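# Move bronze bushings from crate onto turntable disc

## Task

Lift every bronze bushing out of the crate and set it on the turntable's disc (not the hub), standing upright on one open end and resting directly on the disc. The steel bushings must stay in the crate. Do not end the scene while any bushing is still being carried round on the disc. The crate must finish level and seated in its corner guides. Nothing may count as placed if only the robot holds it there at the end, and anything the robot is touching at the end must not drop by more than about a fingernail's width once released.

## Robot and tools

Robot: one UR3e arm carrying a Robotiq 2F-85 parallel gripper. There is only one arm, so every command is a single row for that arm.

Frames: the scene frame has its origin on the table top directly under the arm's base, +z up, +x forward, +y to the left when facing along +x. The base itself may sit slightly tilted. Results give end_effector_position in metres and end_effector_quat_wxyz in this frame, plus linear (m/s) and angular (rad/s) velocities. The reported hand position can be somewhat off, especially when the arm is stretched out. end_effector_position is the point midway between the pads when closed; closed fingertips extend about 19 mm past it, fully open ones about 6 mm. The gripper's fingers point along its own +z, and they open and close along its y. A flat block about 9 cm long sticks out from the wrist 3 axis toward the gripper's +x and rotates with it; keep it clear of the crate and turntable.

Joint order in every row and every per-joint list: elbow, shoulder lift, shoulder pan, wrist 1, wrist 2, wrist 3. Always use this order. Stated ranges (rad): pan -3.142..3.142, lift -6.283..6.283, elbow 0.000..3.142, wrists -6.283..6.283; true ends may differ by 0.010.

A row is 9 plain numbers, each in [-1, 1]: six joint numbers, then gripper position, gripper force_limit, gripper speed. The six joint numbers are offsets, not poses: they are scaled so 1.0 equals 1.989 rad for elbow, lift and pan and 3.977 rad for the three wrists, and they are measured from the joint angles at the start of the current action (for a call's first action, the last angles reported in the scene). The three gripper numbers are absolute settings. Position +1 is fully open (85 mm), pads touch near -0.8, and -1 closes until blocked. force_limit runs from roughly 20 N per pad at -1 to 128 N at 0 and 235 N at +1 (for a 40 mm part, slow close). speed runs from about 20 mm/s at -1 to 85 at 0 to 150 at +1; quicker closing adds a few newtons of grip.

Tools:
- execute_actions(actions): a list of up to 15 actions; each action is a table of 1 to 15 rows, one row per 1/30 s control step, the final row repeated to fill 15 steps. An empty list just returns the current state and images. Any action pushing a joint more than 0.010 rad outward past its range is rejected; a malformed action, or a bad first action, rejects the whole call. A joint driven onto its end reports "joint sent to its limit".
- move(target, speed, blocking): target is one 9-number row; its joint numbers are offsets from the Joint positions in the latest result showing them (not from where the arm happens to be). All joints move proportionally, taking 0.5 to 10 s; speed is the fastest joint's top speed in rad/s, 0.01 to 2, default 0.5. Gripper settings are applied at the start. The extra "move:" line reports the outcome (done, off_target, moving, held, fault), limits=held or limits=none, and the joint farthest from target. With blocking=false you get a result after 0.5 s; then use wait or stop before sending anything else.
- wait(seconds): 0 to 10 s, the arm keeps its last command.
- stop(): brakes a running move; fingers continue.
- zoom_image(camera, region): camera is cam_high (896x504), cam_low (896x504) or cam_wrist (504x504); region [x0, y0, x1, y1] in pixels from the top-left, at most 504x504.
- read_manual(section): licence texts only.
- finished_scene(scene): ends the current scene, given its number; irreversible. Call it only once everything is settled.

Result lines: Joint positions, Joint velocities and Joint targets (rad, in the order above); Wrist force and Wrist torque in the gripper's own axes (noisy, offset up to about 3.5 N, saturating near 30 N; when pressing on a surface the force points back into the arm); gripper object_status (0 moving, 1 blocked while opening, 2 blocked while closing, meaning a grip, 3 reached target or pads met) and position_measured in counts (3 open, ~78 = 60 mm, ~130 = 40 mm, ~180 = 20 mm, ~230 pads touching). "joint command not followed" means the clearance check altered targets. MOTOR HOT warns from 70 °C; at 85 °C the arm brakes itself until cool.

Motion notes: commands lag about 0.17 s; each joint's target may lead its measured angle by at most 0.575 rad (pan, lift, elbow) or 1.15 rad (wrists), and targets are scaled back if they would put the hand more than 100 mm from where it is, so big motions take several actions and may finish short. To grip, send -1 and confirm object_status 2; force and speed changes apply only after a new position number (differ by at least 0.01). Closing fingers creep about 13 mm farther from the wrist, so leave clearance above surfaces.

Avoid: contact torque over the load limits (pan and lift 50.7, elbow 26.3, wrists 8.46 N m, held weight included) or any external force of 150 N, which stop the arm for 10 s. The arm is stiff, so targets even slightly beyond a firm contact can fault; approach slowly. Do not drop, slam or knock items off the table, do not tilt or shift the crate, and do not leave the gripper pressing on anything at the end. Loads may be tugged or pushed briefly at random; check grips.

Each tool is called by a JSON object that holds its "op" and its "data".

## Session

{"op": "execute_actions", "data": {"actions": []}}

Scene clock: 0.00 s.
end_effector_position=(+0.3532, +0.1492, +0.2209) position_measured=3 object_status=3 end_effector_quat_wxyz=(-0.024, -0.053, +0.998, -0.037) end_effector_velocity=(-0.000, -0.000, +0.000) end_effector_angular_velocity=(-0.000, -0.000, +0.000)
Joint names: [elbow, shoulder lift, shoulder pan, wrist 1, wrist 2, wrist 3]
Joint positions: [ 1.552 -2.074  0.275 -1.517 -1.625 -0.021]
Joint velocities: [ 0. -0.  0.  0. -0.  0.]
Motor temperatures (°C, as the motors report them): [38 32 32 43 43 38]
Wrist force (N, on the end effector, along its own x y z axes, offset not removed): no reading
Wrist torque (N m, same axes, about the end effector's origin, offset not removed): no reading
Joint targets: [1.552 -2.074 0.275 -1.517 -1.625 -0.021]
camera_calibration (this result's frames):
cam_wrist: T_world_to_cam=[[-0.12578, 0.989479, -0.0714887, -0.0894991], [0.972824, 0.137142, 0.186564, -0.370938], [0.194405, -0.0460799, -0.979838, 0.30377], [0, 0, 0, 1]] pos_world=[0.290545, 0.153426, 0.360451]

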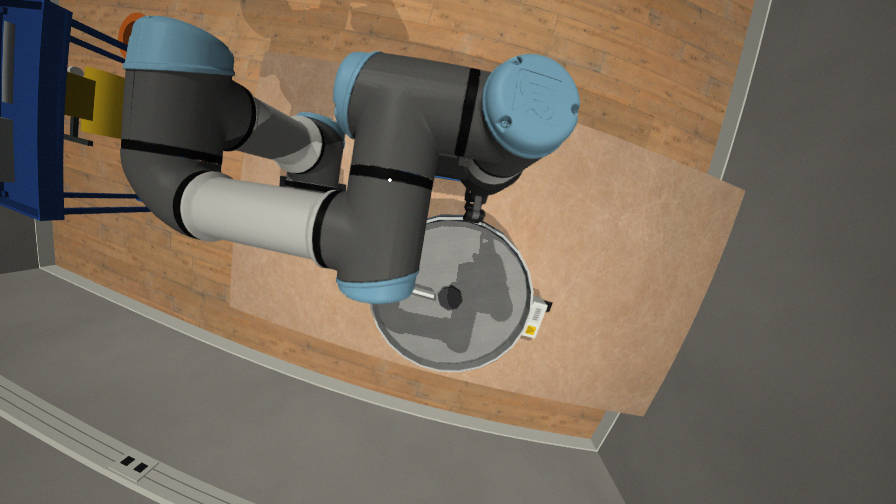

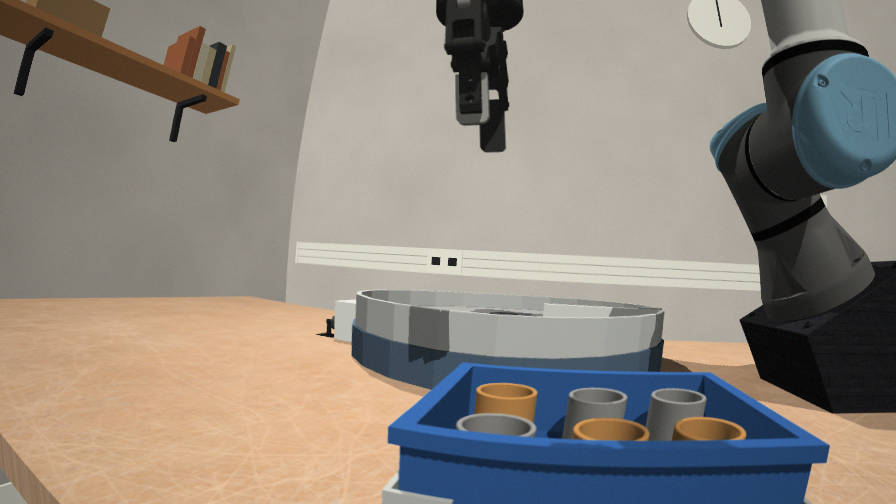

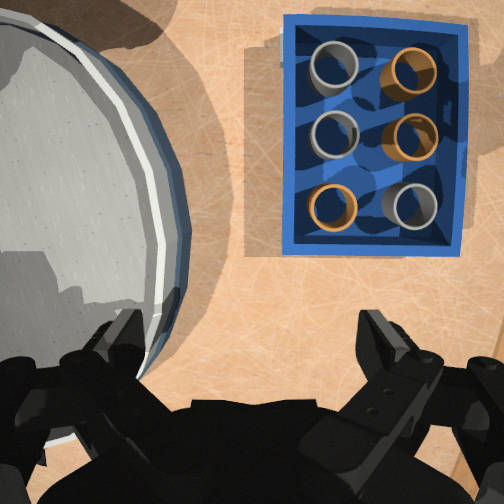

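{"op": "move", "data": {"target": [0.138,-0.071,0.126,-0.0065,0.0005,0.854,1,0,0], "speed": 1.5}}

Scene clock: 21.10 s.
end_effector_position=(+0.2531, +0.1926, +0.2014) position_measured=3 object_status=3 end_effector_quat_wxyz=(-0.006, +0.996, +0.040, -0.078) end_effector_velocity=(-0.001, +0.000, -0.000) end_effector_angular_velocity=(-0.000, +0.001, -0.001)
Joint names: [elbow, shoulder lift, shoulder pan, wrist 1, wrist 2, wrist 3]
Joint positions: [ 1.826 -2.215  0.525 -1.543 -1.623  3.375]
Joint velocities: [ 0.001  0.     0.002  0.    -0.001  0.002]
Motor temperatures (°C, as the motors report them): [38 32 32 43 43 38]
Wrist force (N, on the end effector, along its own x y z axes, offset not removed): [0.8 1.9 0.4]
Wrist torque (N m, same axes, about the end effector's origin, offset not removed): [0.27 -0.15 0.00]
Joint targets: [1.826 -2.215 0.525 -1.543 -1.623 3.376]
move: done; limits=none; farthest joint: the shoulder pan, 0.000 radians from its target (0.251 radians at the start)
camera_calibration (this result's frames):
cam_wrist: T_world_to_cam=[[0.0965028, -0.995045, -0.0239121, 0.169973], [-0.917041, -0.0982259, 0.386508, 0.207539], [-0.386942, -0.0153707, -0.921976, 0.435746], [0, 0, 0, 1]] pos_world=[0.342527, 0.196214, 0.325597]

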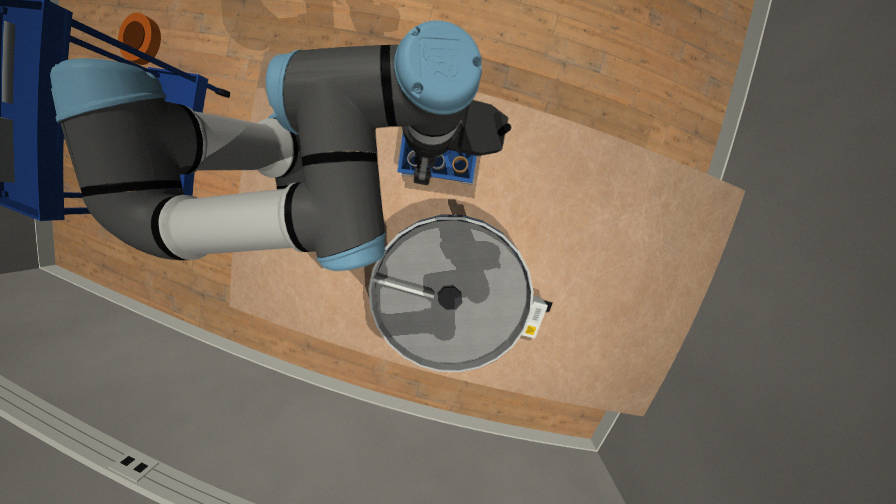

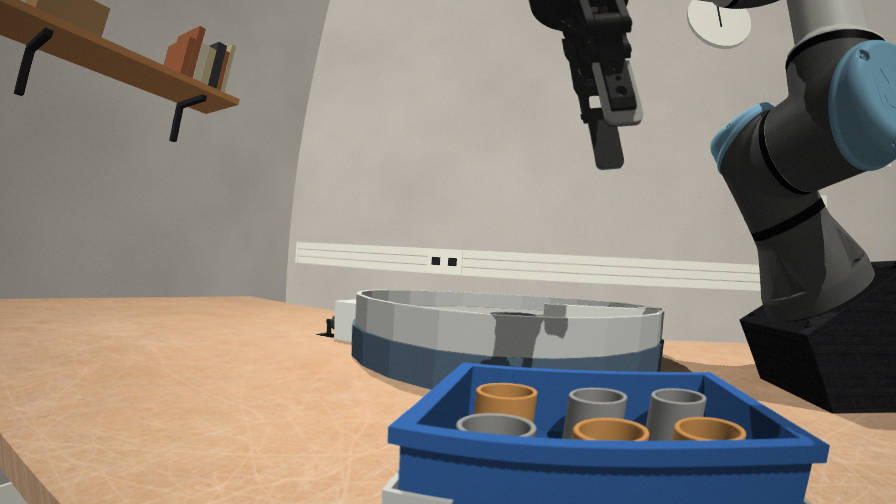

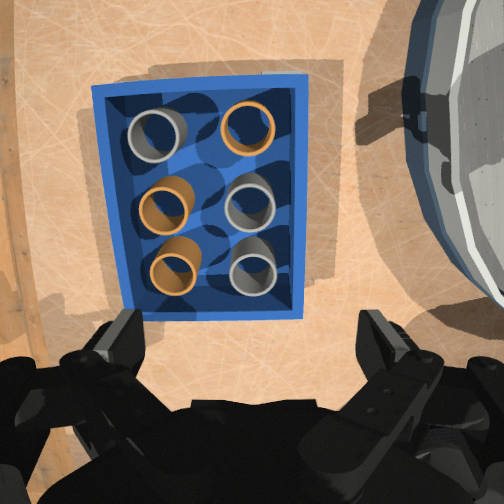

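{"op": "move", "data": {"target": [0.130,0.090,-0.022,-0.145,0,0.005,-0.08,0,0], "speed": 1}}

Scene clock: 29.60 s.
end_effector_position=(+0.3060, +0.2040, +0.1218) position_measured=139 object_status=3 end_effector_quat_wxyz=(-0.014, +1.000, +0.006, -0.010) end_effector_velocity=(-0.000, +0.000, -0.000) end_effector_angular_velocity=(+0.000, -0.000, +0.000)
Joint names: [elbow, shoulder lift, shoulder pan, wrist 1, wrist 2, wrist 3]
Joint positions: [ 2.085 -2.036  0.481 -2.12  -1.623  3.395]
Joint velocities: [ 0.002  0.     0.    -0.002  0.     0.   ]
Motor temperatures (°C, as the motors report them): [38 32 32 43 43 38]
Wrist force (N, on the end effector, along its own x y z axes, offset not removed): [0.6 1.1 0.5]
Wrist torque (N m, same axes, about the end effector's origin, offset not removed): [0.15 -0.10 0.02]
Joint targets: [2.085 -2.036 0.481 -2.120 -1.623 3.395]
move: done; limits=none; farthest joint: the shoulder pan, 0.000 radians from its target (0.044 radians at the start)
camera_calibration (this result's frames):
cam_wrist: T_world_to_cam=[[0.0292687, -0.999096, -0.0308376, 0.196489], [-0.965452, -0.0362478, 0.258046, 0.305758], [-0.25893, 0.0222196, -0.96564, 0.341503], [0, 0, 0, 1]] pos_world=[0.377869, 0.199806, 0.256929]

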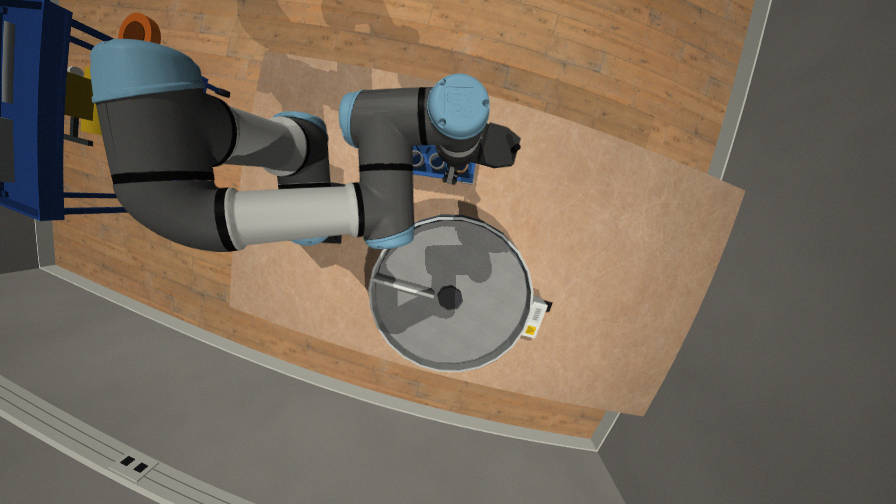

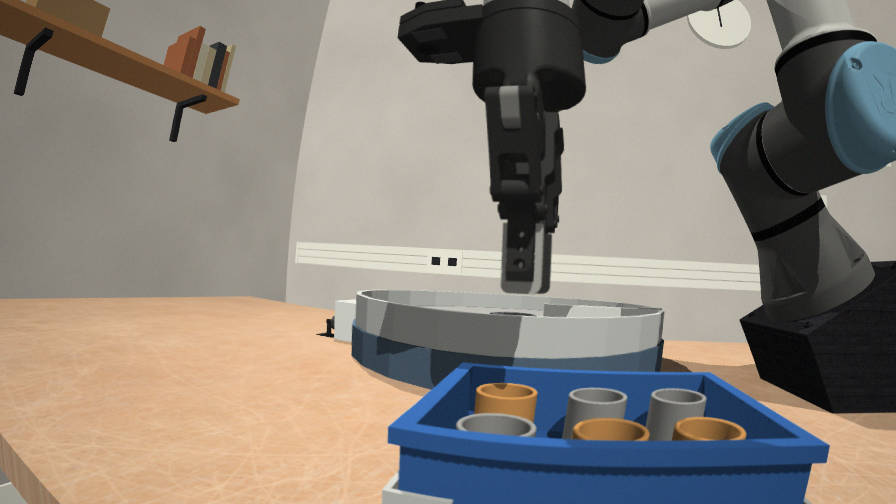

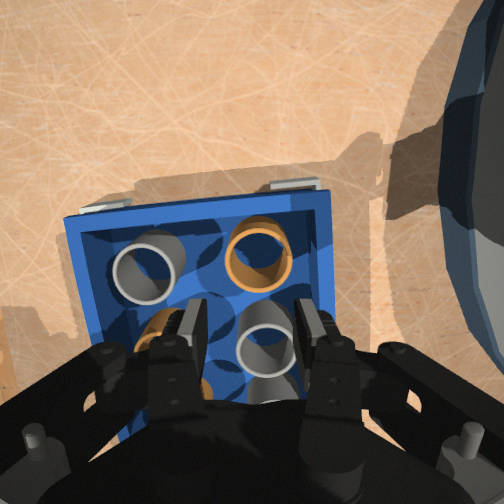

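{"op": "move", "data": {"target": [0.052,0.075,-0.021,-0.068,0,-0.005,-0.08,0,0]}}

Scene clock: 37.27 s.
end_effector_position=(+0.3188, +0.1972, +0.0742) position_measured=139 object_status=3 end_effector_quat_wxyz=(-0.006, +1.000, -0.003, -0.000) end_effector_velocity=(+0.001, +0.000, +0.000) end_effector_angular_velocity=(+0.000, -0.002, -0.000)
Joint names: [elbow, shoulder lift, shoulder pan, wrist 1, wrist 2, wrist 3]
Joint positions: [ 2.188 -1.887  0.44  -2.39  -1.623  3.375]
Joint velocities: [-0.001  0.001 -0.    -0.002 -0.    -0.   ]
Motor temperatures (°C, as the motors report them): [38 32 32 43 43 38]
Wrist force (N, on the end effector, along its own x y z axes, offset not removed): [0.7 1.5 0.4]
Wrist torque (N m, same axes, about the end effector's origin, offset not removed): [0.15 -0.12 0.02]
Joint targets: [2.188 -1.887 0.440 -2.390 -1.623 3.375]
move: done; limits=none; farthest joint: the shoulder pan, 0.000 radians from its target (0.042 radians at the start)
camera_calibration (this result's frames):
cam_wrist: T_world_to_cam=[[0.0120397, -0.999824, -0.0144085, 0.19229], [-0.970899, -0.0151359, 0.239013, 0.329171], [-0.239188, 0.0111116, -0.97091, 0.295258], [0, 0, 0, 1]] pos_world=[0.387899, 0.193958, 0.210763]

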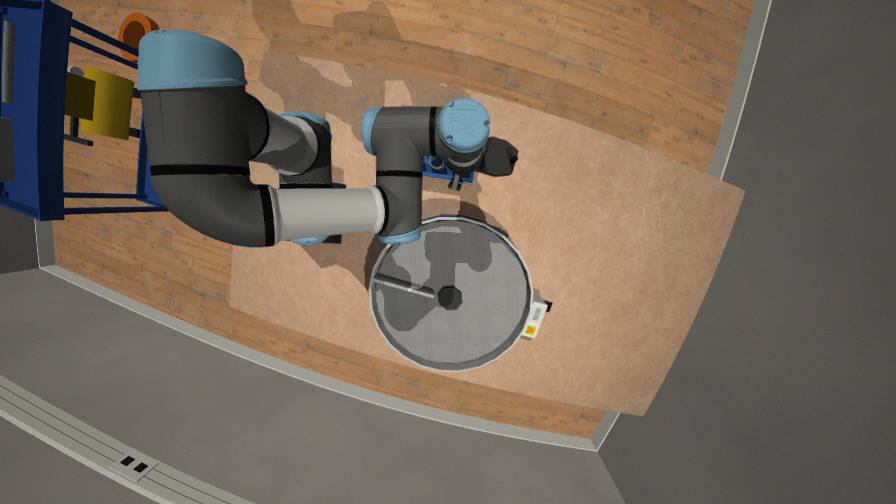

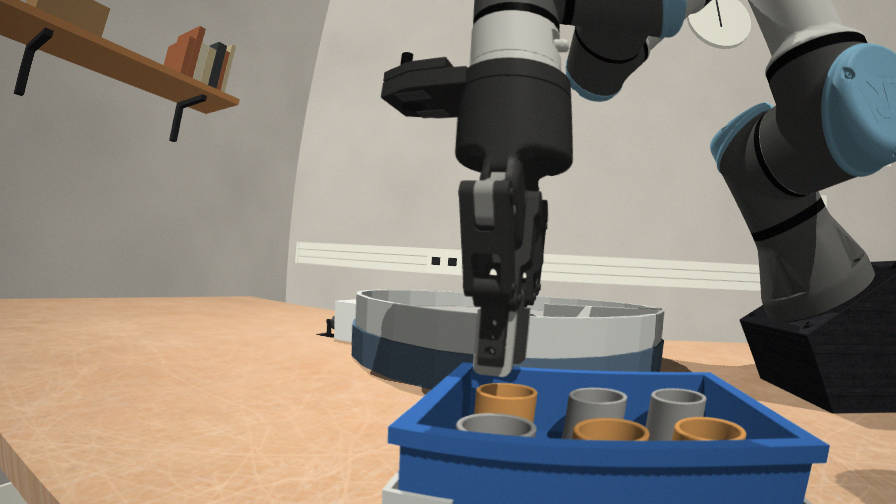

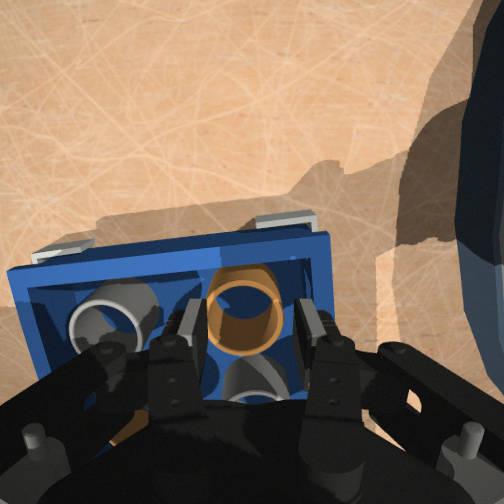

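{"op": "move", "data": {"target": [0.038,0.065,-0.008,-0.047,0.004,-0.006,-0.08,0,0], "speed": 0.08}}

Scene clock: 54.70 s.
end_effector_position=(+0.3189, +0.1997, +0.0589) position_measured=139 object_status=3 end_effector_quat_wxyz=(-0.011, +1.000, +0.000, +0.000) end_effector_velocity=(-0.000, -0.000, -0.000) end_effector_angular_velocity=(-0.000, +0.001, -0.001)
Joint names: [elbow, shoulder lift, shoulder pan, wrist 1, wrist 2, wrist 3]
Joint positions: [ 2.219 -1.831  0.434 -2.48  -1.61   3.364]
Joint velocities: [ 0.001  0.    -0.001  0.     0.     0.   ]
Motor temperatures (°C, as the motors report them): [38 32 32 43 43 38]
Wrist force (N, on the end effector, along its own x y z axes, offset not removed): [-10.4 -10.3 -30.0]
Wrist torque (N m, same axes, about the end effector's origin, offset not removed): [1.69 -0.58 -0.14]
Joint targets: [2.222 -1.829 0.433 -2.478 -1.614 3.364]
TORQUE FAULT: the external load on the wrist 2 reached its load limit, and the arm stopped for 10 seconds. That time counts as 20 of the actions that you can send in this scene. The arm's remaining commands of this call were not run. The arm holds where it stopped, with its grip as last carried out, and accepts commands again: back off and push less far. The arm stops again, at the same cost, whenever a joint's load reaches its limit.
move: fault; limits=none; farthest joint: the wrist 1, 0.097 radians from its target (0.187 radians at the start)
camera_calibration (this result's frames):
cam_wrist: T_world_to_cam=[[0.0181594, -0.999531, -0.0246451, 0.193121], [-0.970907, -0.023515, 0.238298, 0.334666], [-0.238766, 0.0196007, -0.970879, 0.27851], [0, 0, 0, 1]] pos_world=[0.387922, 0.195441, 0.195409]

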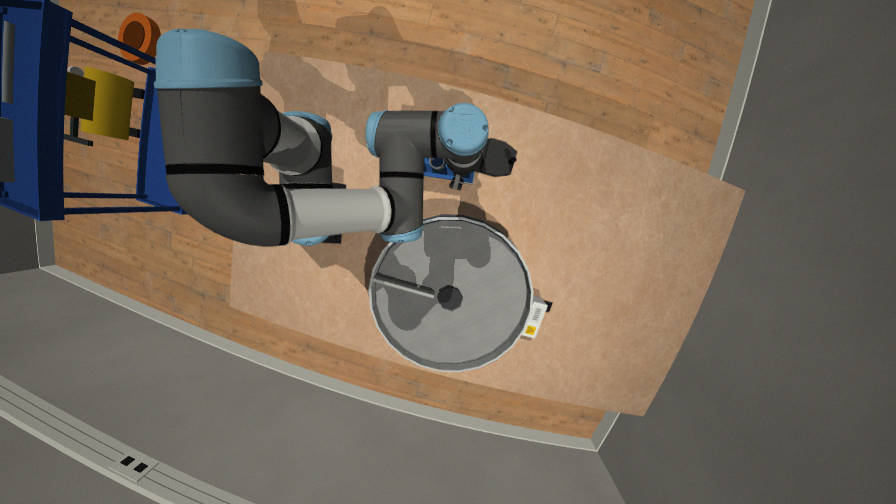

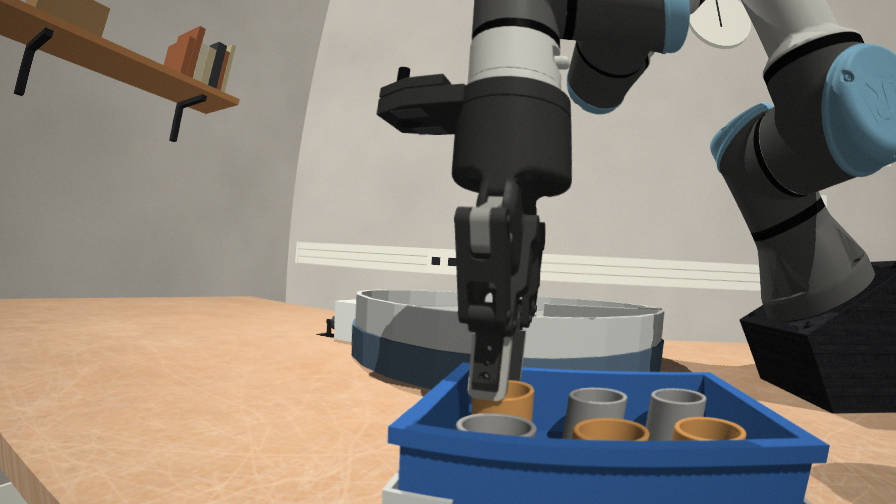

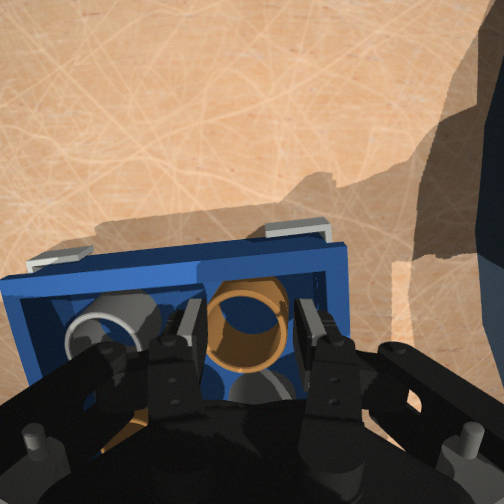

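{"op": "move", "data": {"target": [-0.0125,-0.0226,0,0.0176,0,0,-0.08,0,0], "speed": 0.2}}

{"op": "move", "data": {"target": [0,0,0.0125,0,-0.003,0.005,-0.08,0,0], "speed": 0.2}}

Scene clock: 60.30 s.
end_effector_position=(+0.3197, +0.1991, +0.0709) position_measured=139 object_status=3 end_effector_quat_wxyz=(-0.011, +1.000, +0.000, +0.000) end_effector_velocity=(-0.000, +0.000, +0.000) end_effector_angular_velocity=(+0.000, +0.000, +0.001)
Joint names: [elbow, shoulder lift, shoulder pan, wrist 1, wrist 2, wrist 3]
Joint positions: [ 2.194 -1.876  0.434 -2.411 -1.61   3.364]
Joint velocities: [-0.001 -0.002  0.001  0.002 -0.     0.   ]
Motor temperatures (°C, as the motors report them): [38 32 32 43 43 38]
Wrist force (N, on the end effector, along its own x y z axes, offset not removed): [1.1 1.5 1.0]
Wrist torque (N m, same axes, about the end effector's origin, offset not removed): [0.21 -0.16 0.02]
Joint targets: [2.194 -1.876 0.434 -2.410 -1.610 3.364]
move: done; limits=none; farthest joint: the wrist 1, 0.001 radians from its target (0.070 radians at the start)
camera_calibration (this result's frames):
cam_wrist: T_world_to_cam=[[0.0181656, -0.999532, -0.0246022, 0.19282], [-0.970859, -0.0235148, 0.238496, 0.332539], [-0.238963, 0.0195529, -0.970832, 0.290481], [0, 0, 0, 1]] pos_world=[0.38876, 0.194869, 0.207442]

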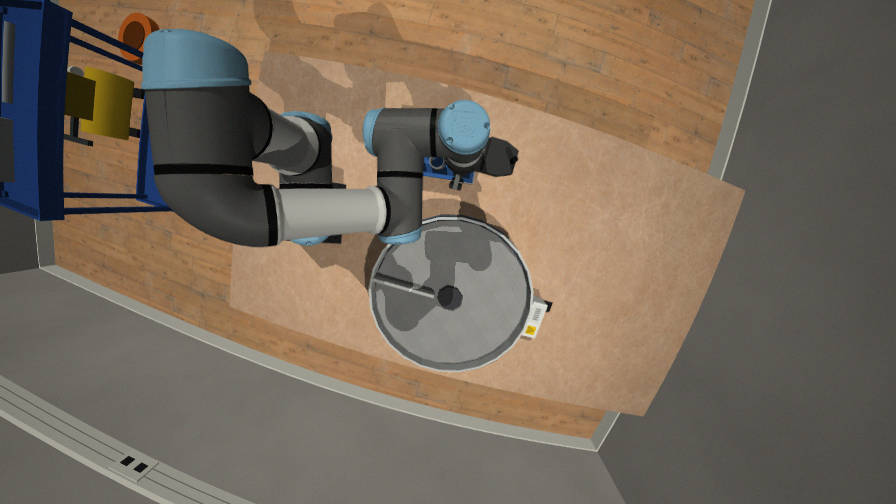

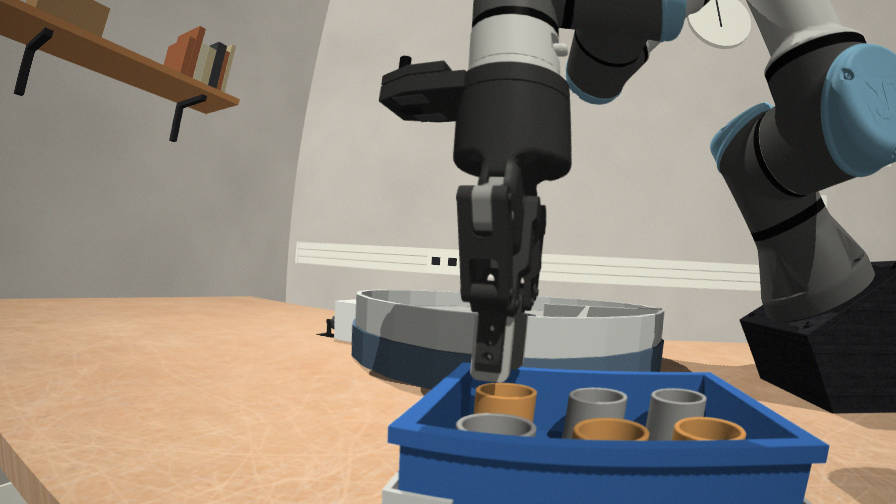

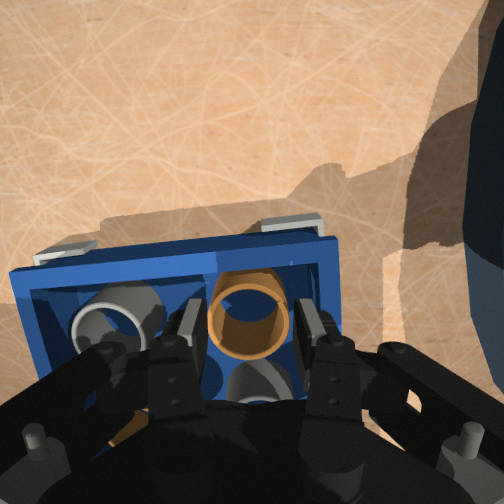

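Scene clock: 61.13 s.
end_effector_position=(+0.3161, +0.2034, +0.0728) position_measured=139 object_status=3 end_effector_quat_wxyz=(-0.012, +1.000, +0.001, +0.000) end_effector_velocity=(-0.000, +0.000, +0.000) end_effector_angular_velocity=(+0.000, -0.000, +0.000)
Joint names: [elbow, shoulder lift, shoulder pan, wrist 1, wrist 2, wrist 3]
Joint positions: [ 2.194 -1.876  0.459 -2.41  -1.622  3.384]
Joint velocities: [-0.     0.     0.002 -0.    -0.001  0.002]
Motor temperatures (°C, as the motors report them): [38 32 32 43 43 38]
Wrist force (N, on the end effector, along its own x y z axes, offset not removed): [0.6 1.0 -0.4]
Wrist torque (N m, same axes, about the end effector's origin, offset not removed): [0.08 -0.11 0.02]
Joint targets: [2.194 -1.876 0.459 -2.411 -1.622 3.384]
move: done; limits=none; farthest joint: the wrist 1, 0.001 radians from its target (0.000 radians at the start)
camera_calibration (this result's frames):
cam_wrist: T_world_to_cam=[[0.019801, -0.999485, -0.0252369, 0.19673], [-0.97103, -0.0252372, 0.23762, 0.329104], [-0.238135, 0.0198006, -0.97103, 0.291119], [0, 0, 0, 1]] pos_world=[0.385, 0.19917, 0.209448]

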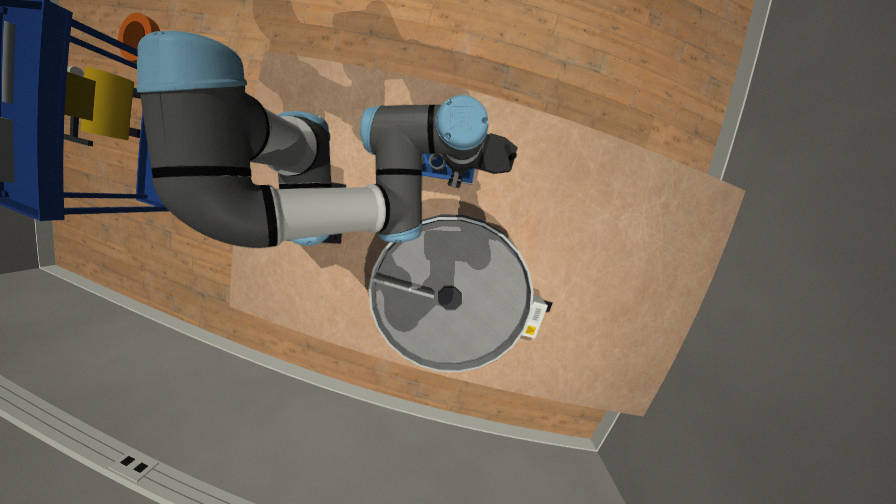

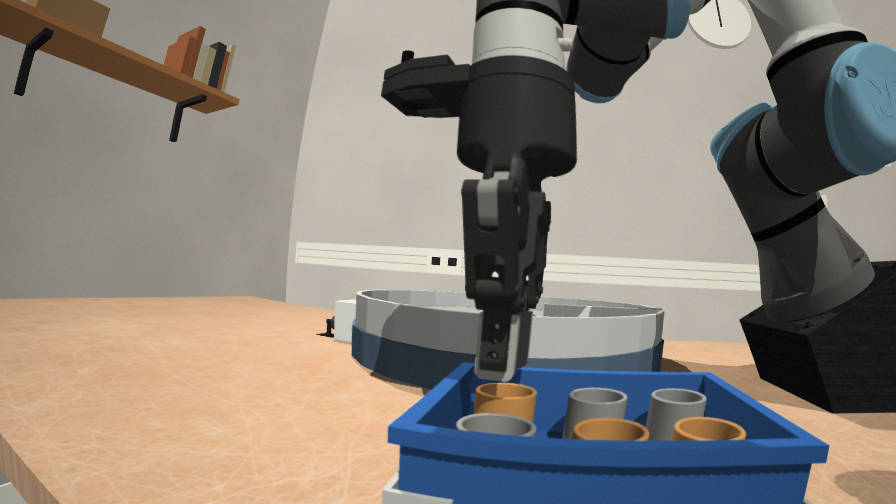

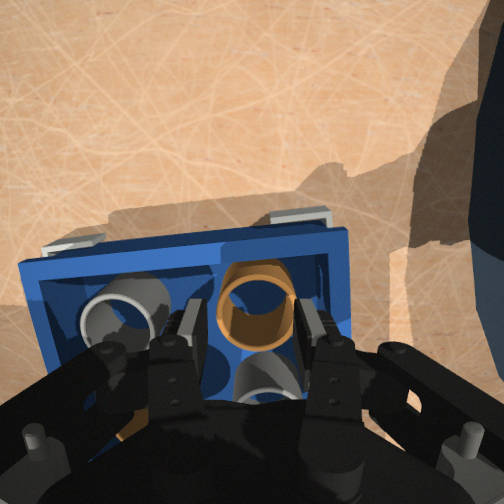

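{"op": "move", "data": {"target": [0.0407,0.0548,0.0035,-0.049,-0.001,0.0015,-0.08,0,0], "speed": 0.08}}

Scene clock: 76.10 s.
end_effector_position=(+0.3162, +0.2044, +0.0612) position_measured=139 object_status=3 end_effector_quat_wxyz=(-0.011, +1.000, +0.001, +0.006) end_effector_velocity=(+0.000, +0.000, +0.000) end_effector_angular_velocity=(+0.000, -0.001, +0.000)
Joint names: [elbow, shoulder lift, shoulder pan, wrist 1, wrist 2, wrist 3]
Joint positions: [ 2.227 -1.832  0.463 -2.498 -1.628  3.387]
Joint velocities: [-0.001 -0.     0.     0.     0.    -0.   ]
Motor temperatures (°C, as the motors report them): [38 32 32 43 43 38]
Wrist force (N, on the end effector, along its own x y z axes, offset not removed): [-7.0 2.5 -23.2]
Wrist torque (N m, same axes, about the end effector's origin, offset not removed): [-0.34 -0.35 0.18]
Joint targets: [2.227 -1.831 0.463 -2.498 -1.628 3.387]
FORCE FAULT: contact force on the arm reached its limit, and the arm stopped for 10 seconds. The contact can be on any part of the arm, not only on its tool. That time counts as 20 of the actions that you can send in this scene. The arm's remaining commands of this call were not run. The arm holds still and accepts commands again. Move the arm away from the contact; if what it grips holds it there, let go first. Pushing or pulling that hard again can fault the arm again.
move: fault; limits=none; farthest joint: the wrist 1, 0.107 radians from its target (0.194 radians at the start)
camera_calibration (this result's frames):
cam_wrist: T_world_to_cam=[[0.0200574, -0.999494, -0.0246704, 0.197316], [-0.973714, -0.0251279, 0.226383, 0.33352], [-0.226888, 0.0194812, -0.973726, 0.276476], [0, 0, 0, 1]] pos_world=[0.383524, 0.200211, 0.198576]

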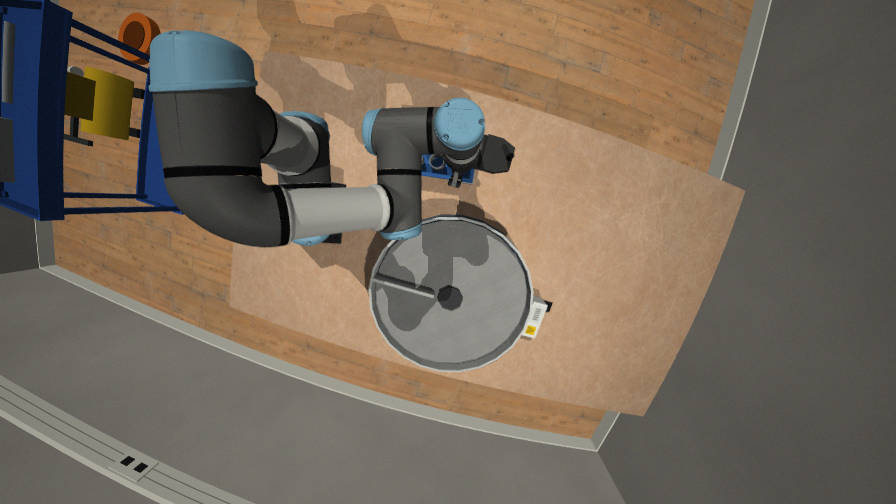

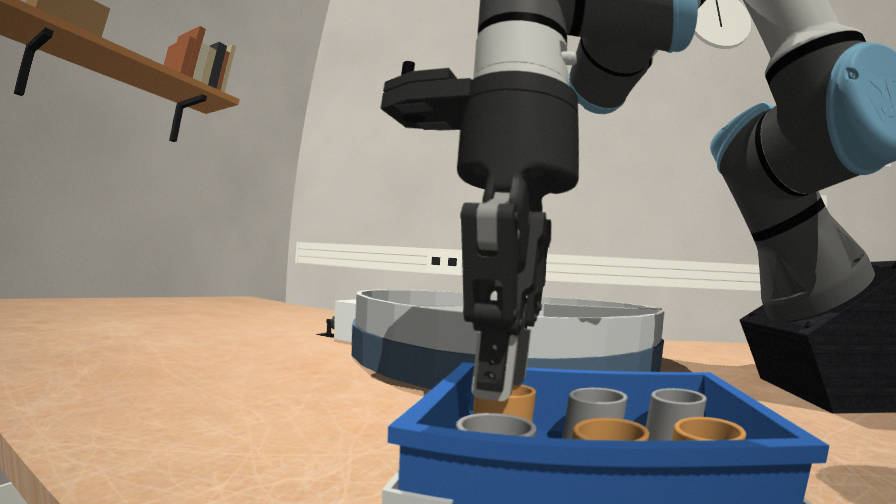

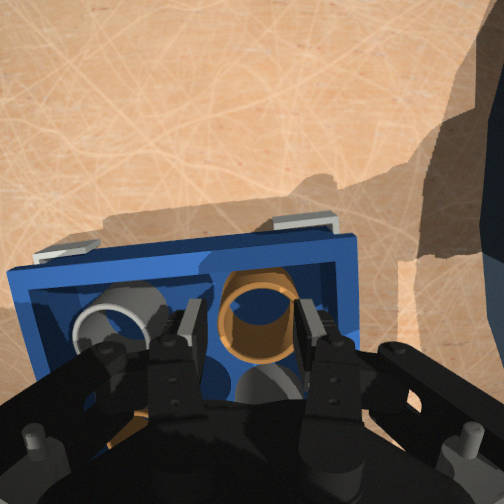

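{"op": "move", "data": {"target": [-0.0125,-0.0226,0,0.0176,0,0,-0.08,0,0], "speed": 0.2}}

{"op": "move", "data": {"target": [0.02,-0.014,0.003,-0.003,-0.001,0.001,0.05,0,0], "speed": 0.2}}

Scene clock: 82.57 s.
end_effector_position=(+0.3171, +0.2036, +0.0731) position_measured=139 object_status=3 end_effector_quat_wxyz=(-0.011, +1.000, +0.001, +0.006) end_effector_velocity=(+0.000, -0.000, +0.000) end_effector_angular_velocity=(-0.000, -0.000, -0.001)
Joint names: [elbow, shoulder lift, shoulder pan, wrist 1, wrist 2, wrist 3]
Joint positions: [ 2.202 -1.876  0.463 -2.428 -1.628  3.387]
Joint velocities: [-0.001 -0.002 -0.001  0.002 -0.     0.   ]
Motor temperatures (°C, as the motors report them): [38 32 32 43 43 38]
Wrist force (N, on the end effector, along its own x y z axes, offset not removed): [0.5 0.3 0.4]
Wrist torque (N m, same axes, about the end effector's origin, offset not removed): [-0.02 -0.08 0.02]
Joint targets: [2.202 -1.876 0.463 -2.428 -1.628 3.387]
move: done; limits=none; farthest joint: the shoulder lift, 0.001 radians from its target (0.045 radians at the start)
camera_calibration (this result's frames):
cam_wrist: T_world_to_cam=[[0.0200501, -0.999496, -0.0246144, 0.196879], [-0.97367, -0.0251118, 0.226574, 0.331655], [-0.227078, 0.0194234, -0.973683, 0.288401], [0, 0, 0, 1]] pos_world=[0.384464, 0.199506, 0.210512]

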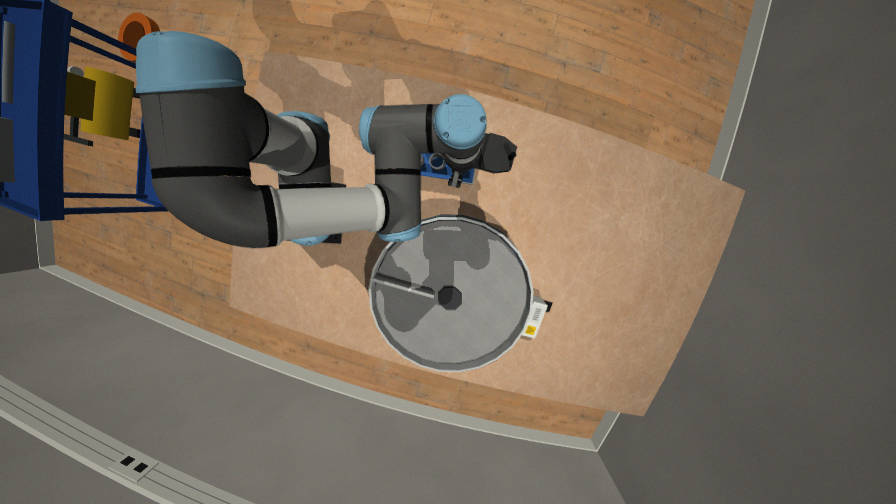

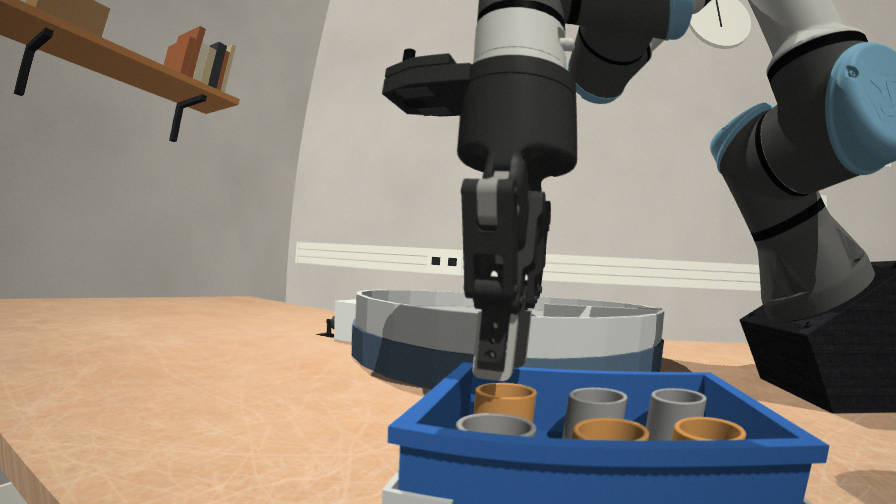

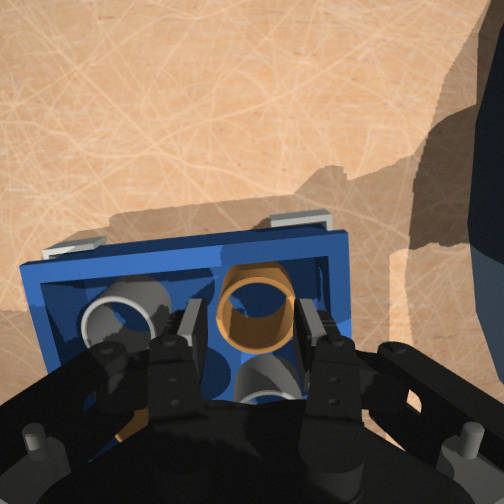

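Scene clock: 83.43 s.
end_effector_position=(+0.3080, +0.2023, +0.0732) position_measured=123 object_status=3 end_effector_quat_wxyz=(-0.011, +1.000, +0.001, +0.006) end_effector_velocity=(+0.000, -0.000, +0.000) end_effector_angular_velocity=(-0.000, -0.001, -0.001)
Joint names: [elbow, shoulder lift, shoulder pan, wrist 1, wrist 2, wrist 3]
Joint positions: [ 2.241 -1.904  0.469 -2.44  -1.631  3.391]
Joint velocities: [ 0.001 -0.002 -0.    -0.001 -0.     0.   ]
Motor temperatures (°C, as the motors report them): [38 32 32 43 43 38]
Wrist force (N, on the end effector, along its own x y z axes, offset not removed): [0.6 1.4 -0.2]
Wrist torque (N m, same axes, about the end effector's origin, offset not removed): [0.20 -0.11 -0.01]
Joint targets: [2.242 -1.904 0.469 -2.440 -1.631 3.391]
move: done; limits=none; farthest joint: the wrist 2, 0.001 radians from its target (0.004 radians at the start)
camera_calibration (this result's frames):
cam_wrist: T_world_to_cam=[[0.0211872, -0.999493, -0.0237469, 0.195289], [-0.973766, -0.0260128, 0.22606, 0.323043], [-0.226563, 0.0183343, -0.973824, 0.28654], [0, 0, 0, 1]] pos_world=[0.37535, 0.198339, 0.21065]

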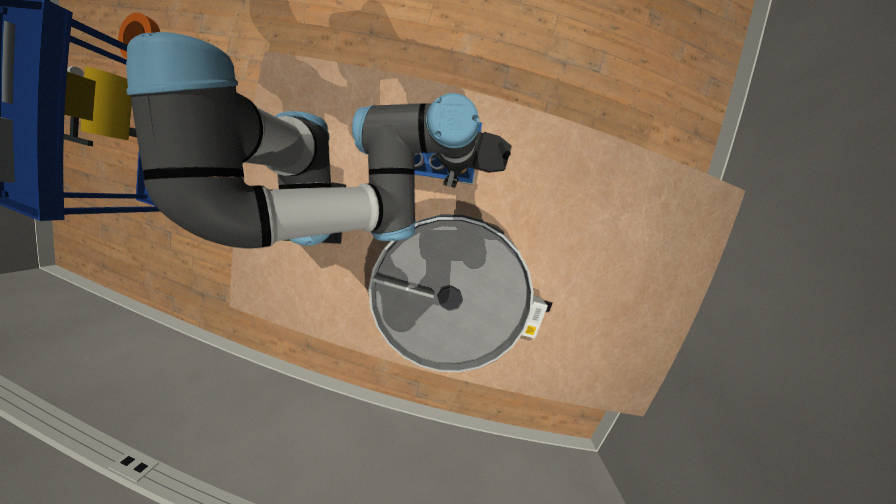

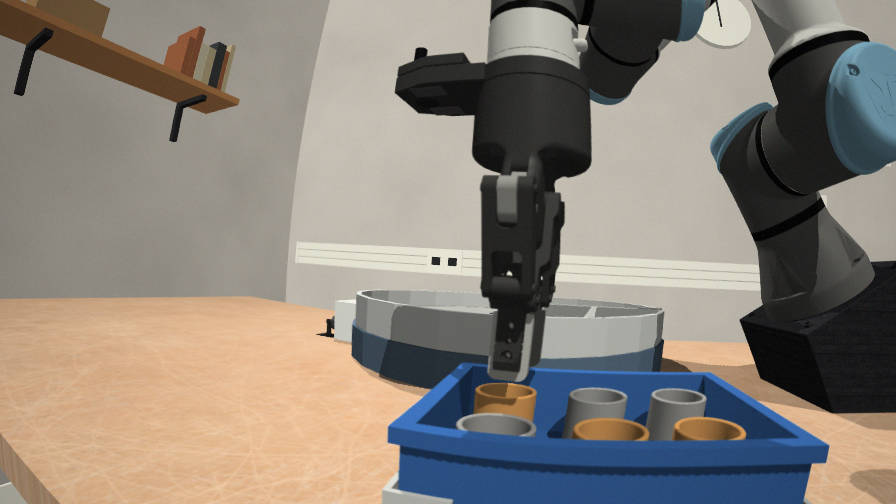

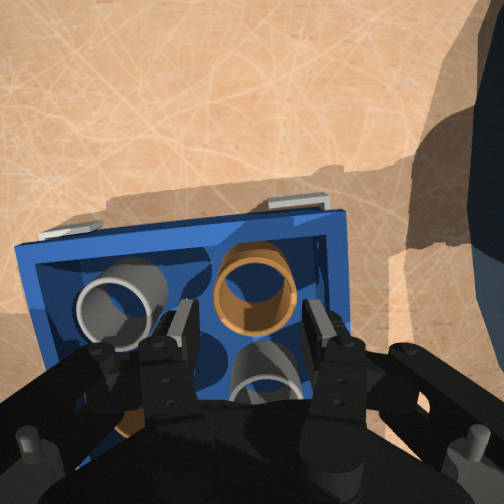

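{"op": "move", "data": {"target": [0.017,0.030,-0.001,-0.0235,0,0,0.05,0,0], "speed": 0.06}}

Scene clock: 87.57 s.
end_effector_position=(+0.3068, +0.2025, +0.0577) position_measured=123 object_status=3 end_effector_quat_wxyz=(-0.011, +1.000, +0.001, +0.007) end_effector_velocity=(-0.000, -0.000, -0.001) end_effector_angular_velocity=(-0.000, +0.001, -0.001)
Joint names: [elbow, shoulder lift, shoulder pan, wrist 1, wrist 2, wrist 3]
Joint positions: [ 2.275 -1.844  0.467 -2.533 -1.631  3.391]
Joint velocities: [ 0.002  0.002 -0.001 -0.002  0.     0.   ]
Motor temperatures (°C, as the motors report them): [38 32 32 43 43 38]
Wrist force (N, on the end effector, along its own x y z axes, offset not removed): [0.4 1.2 0.4]
Wrist torque (N m, same axes, about the end effector's origin, offset not removed): [0.13 -0.10 0.03]
Joint targets: [2.275 -1.844 0.467 -2.534 -1.631 3.391]
move: done; limits=none; farthest joint: the shoulder pan, 0.000 radians from its target (0.002 radians at the start)
camera_calibration (this result's frames):
cam_wrist: T_world_to_cam=[[0.0194423, -0.999552, -0.0227483, 0.195683], [-0.973836, -0.0240848, 0.22597, 0.324956], [-0.226417, 0.0177598, -0.973869, 0.271201], [0, 0, 0, 1]] pos_world=[0.374054, 0.198605, 0.195135]

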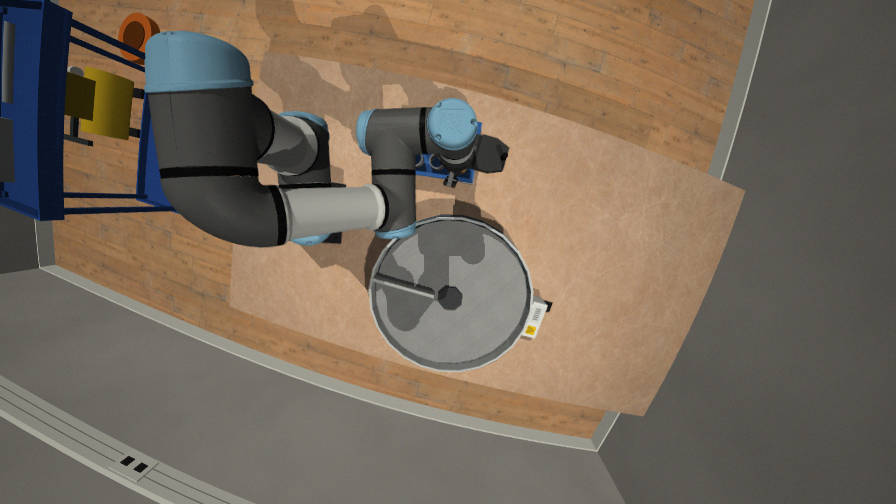

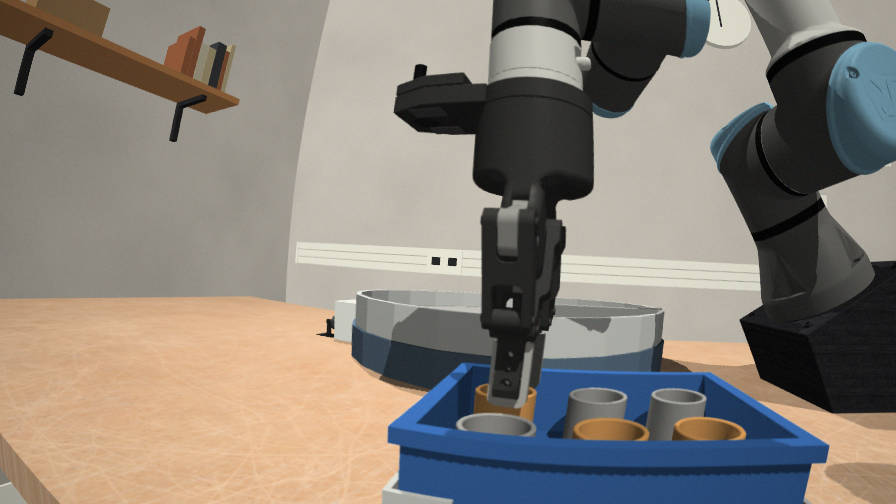

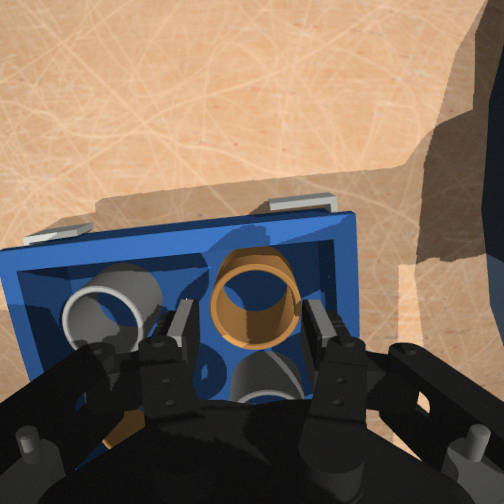

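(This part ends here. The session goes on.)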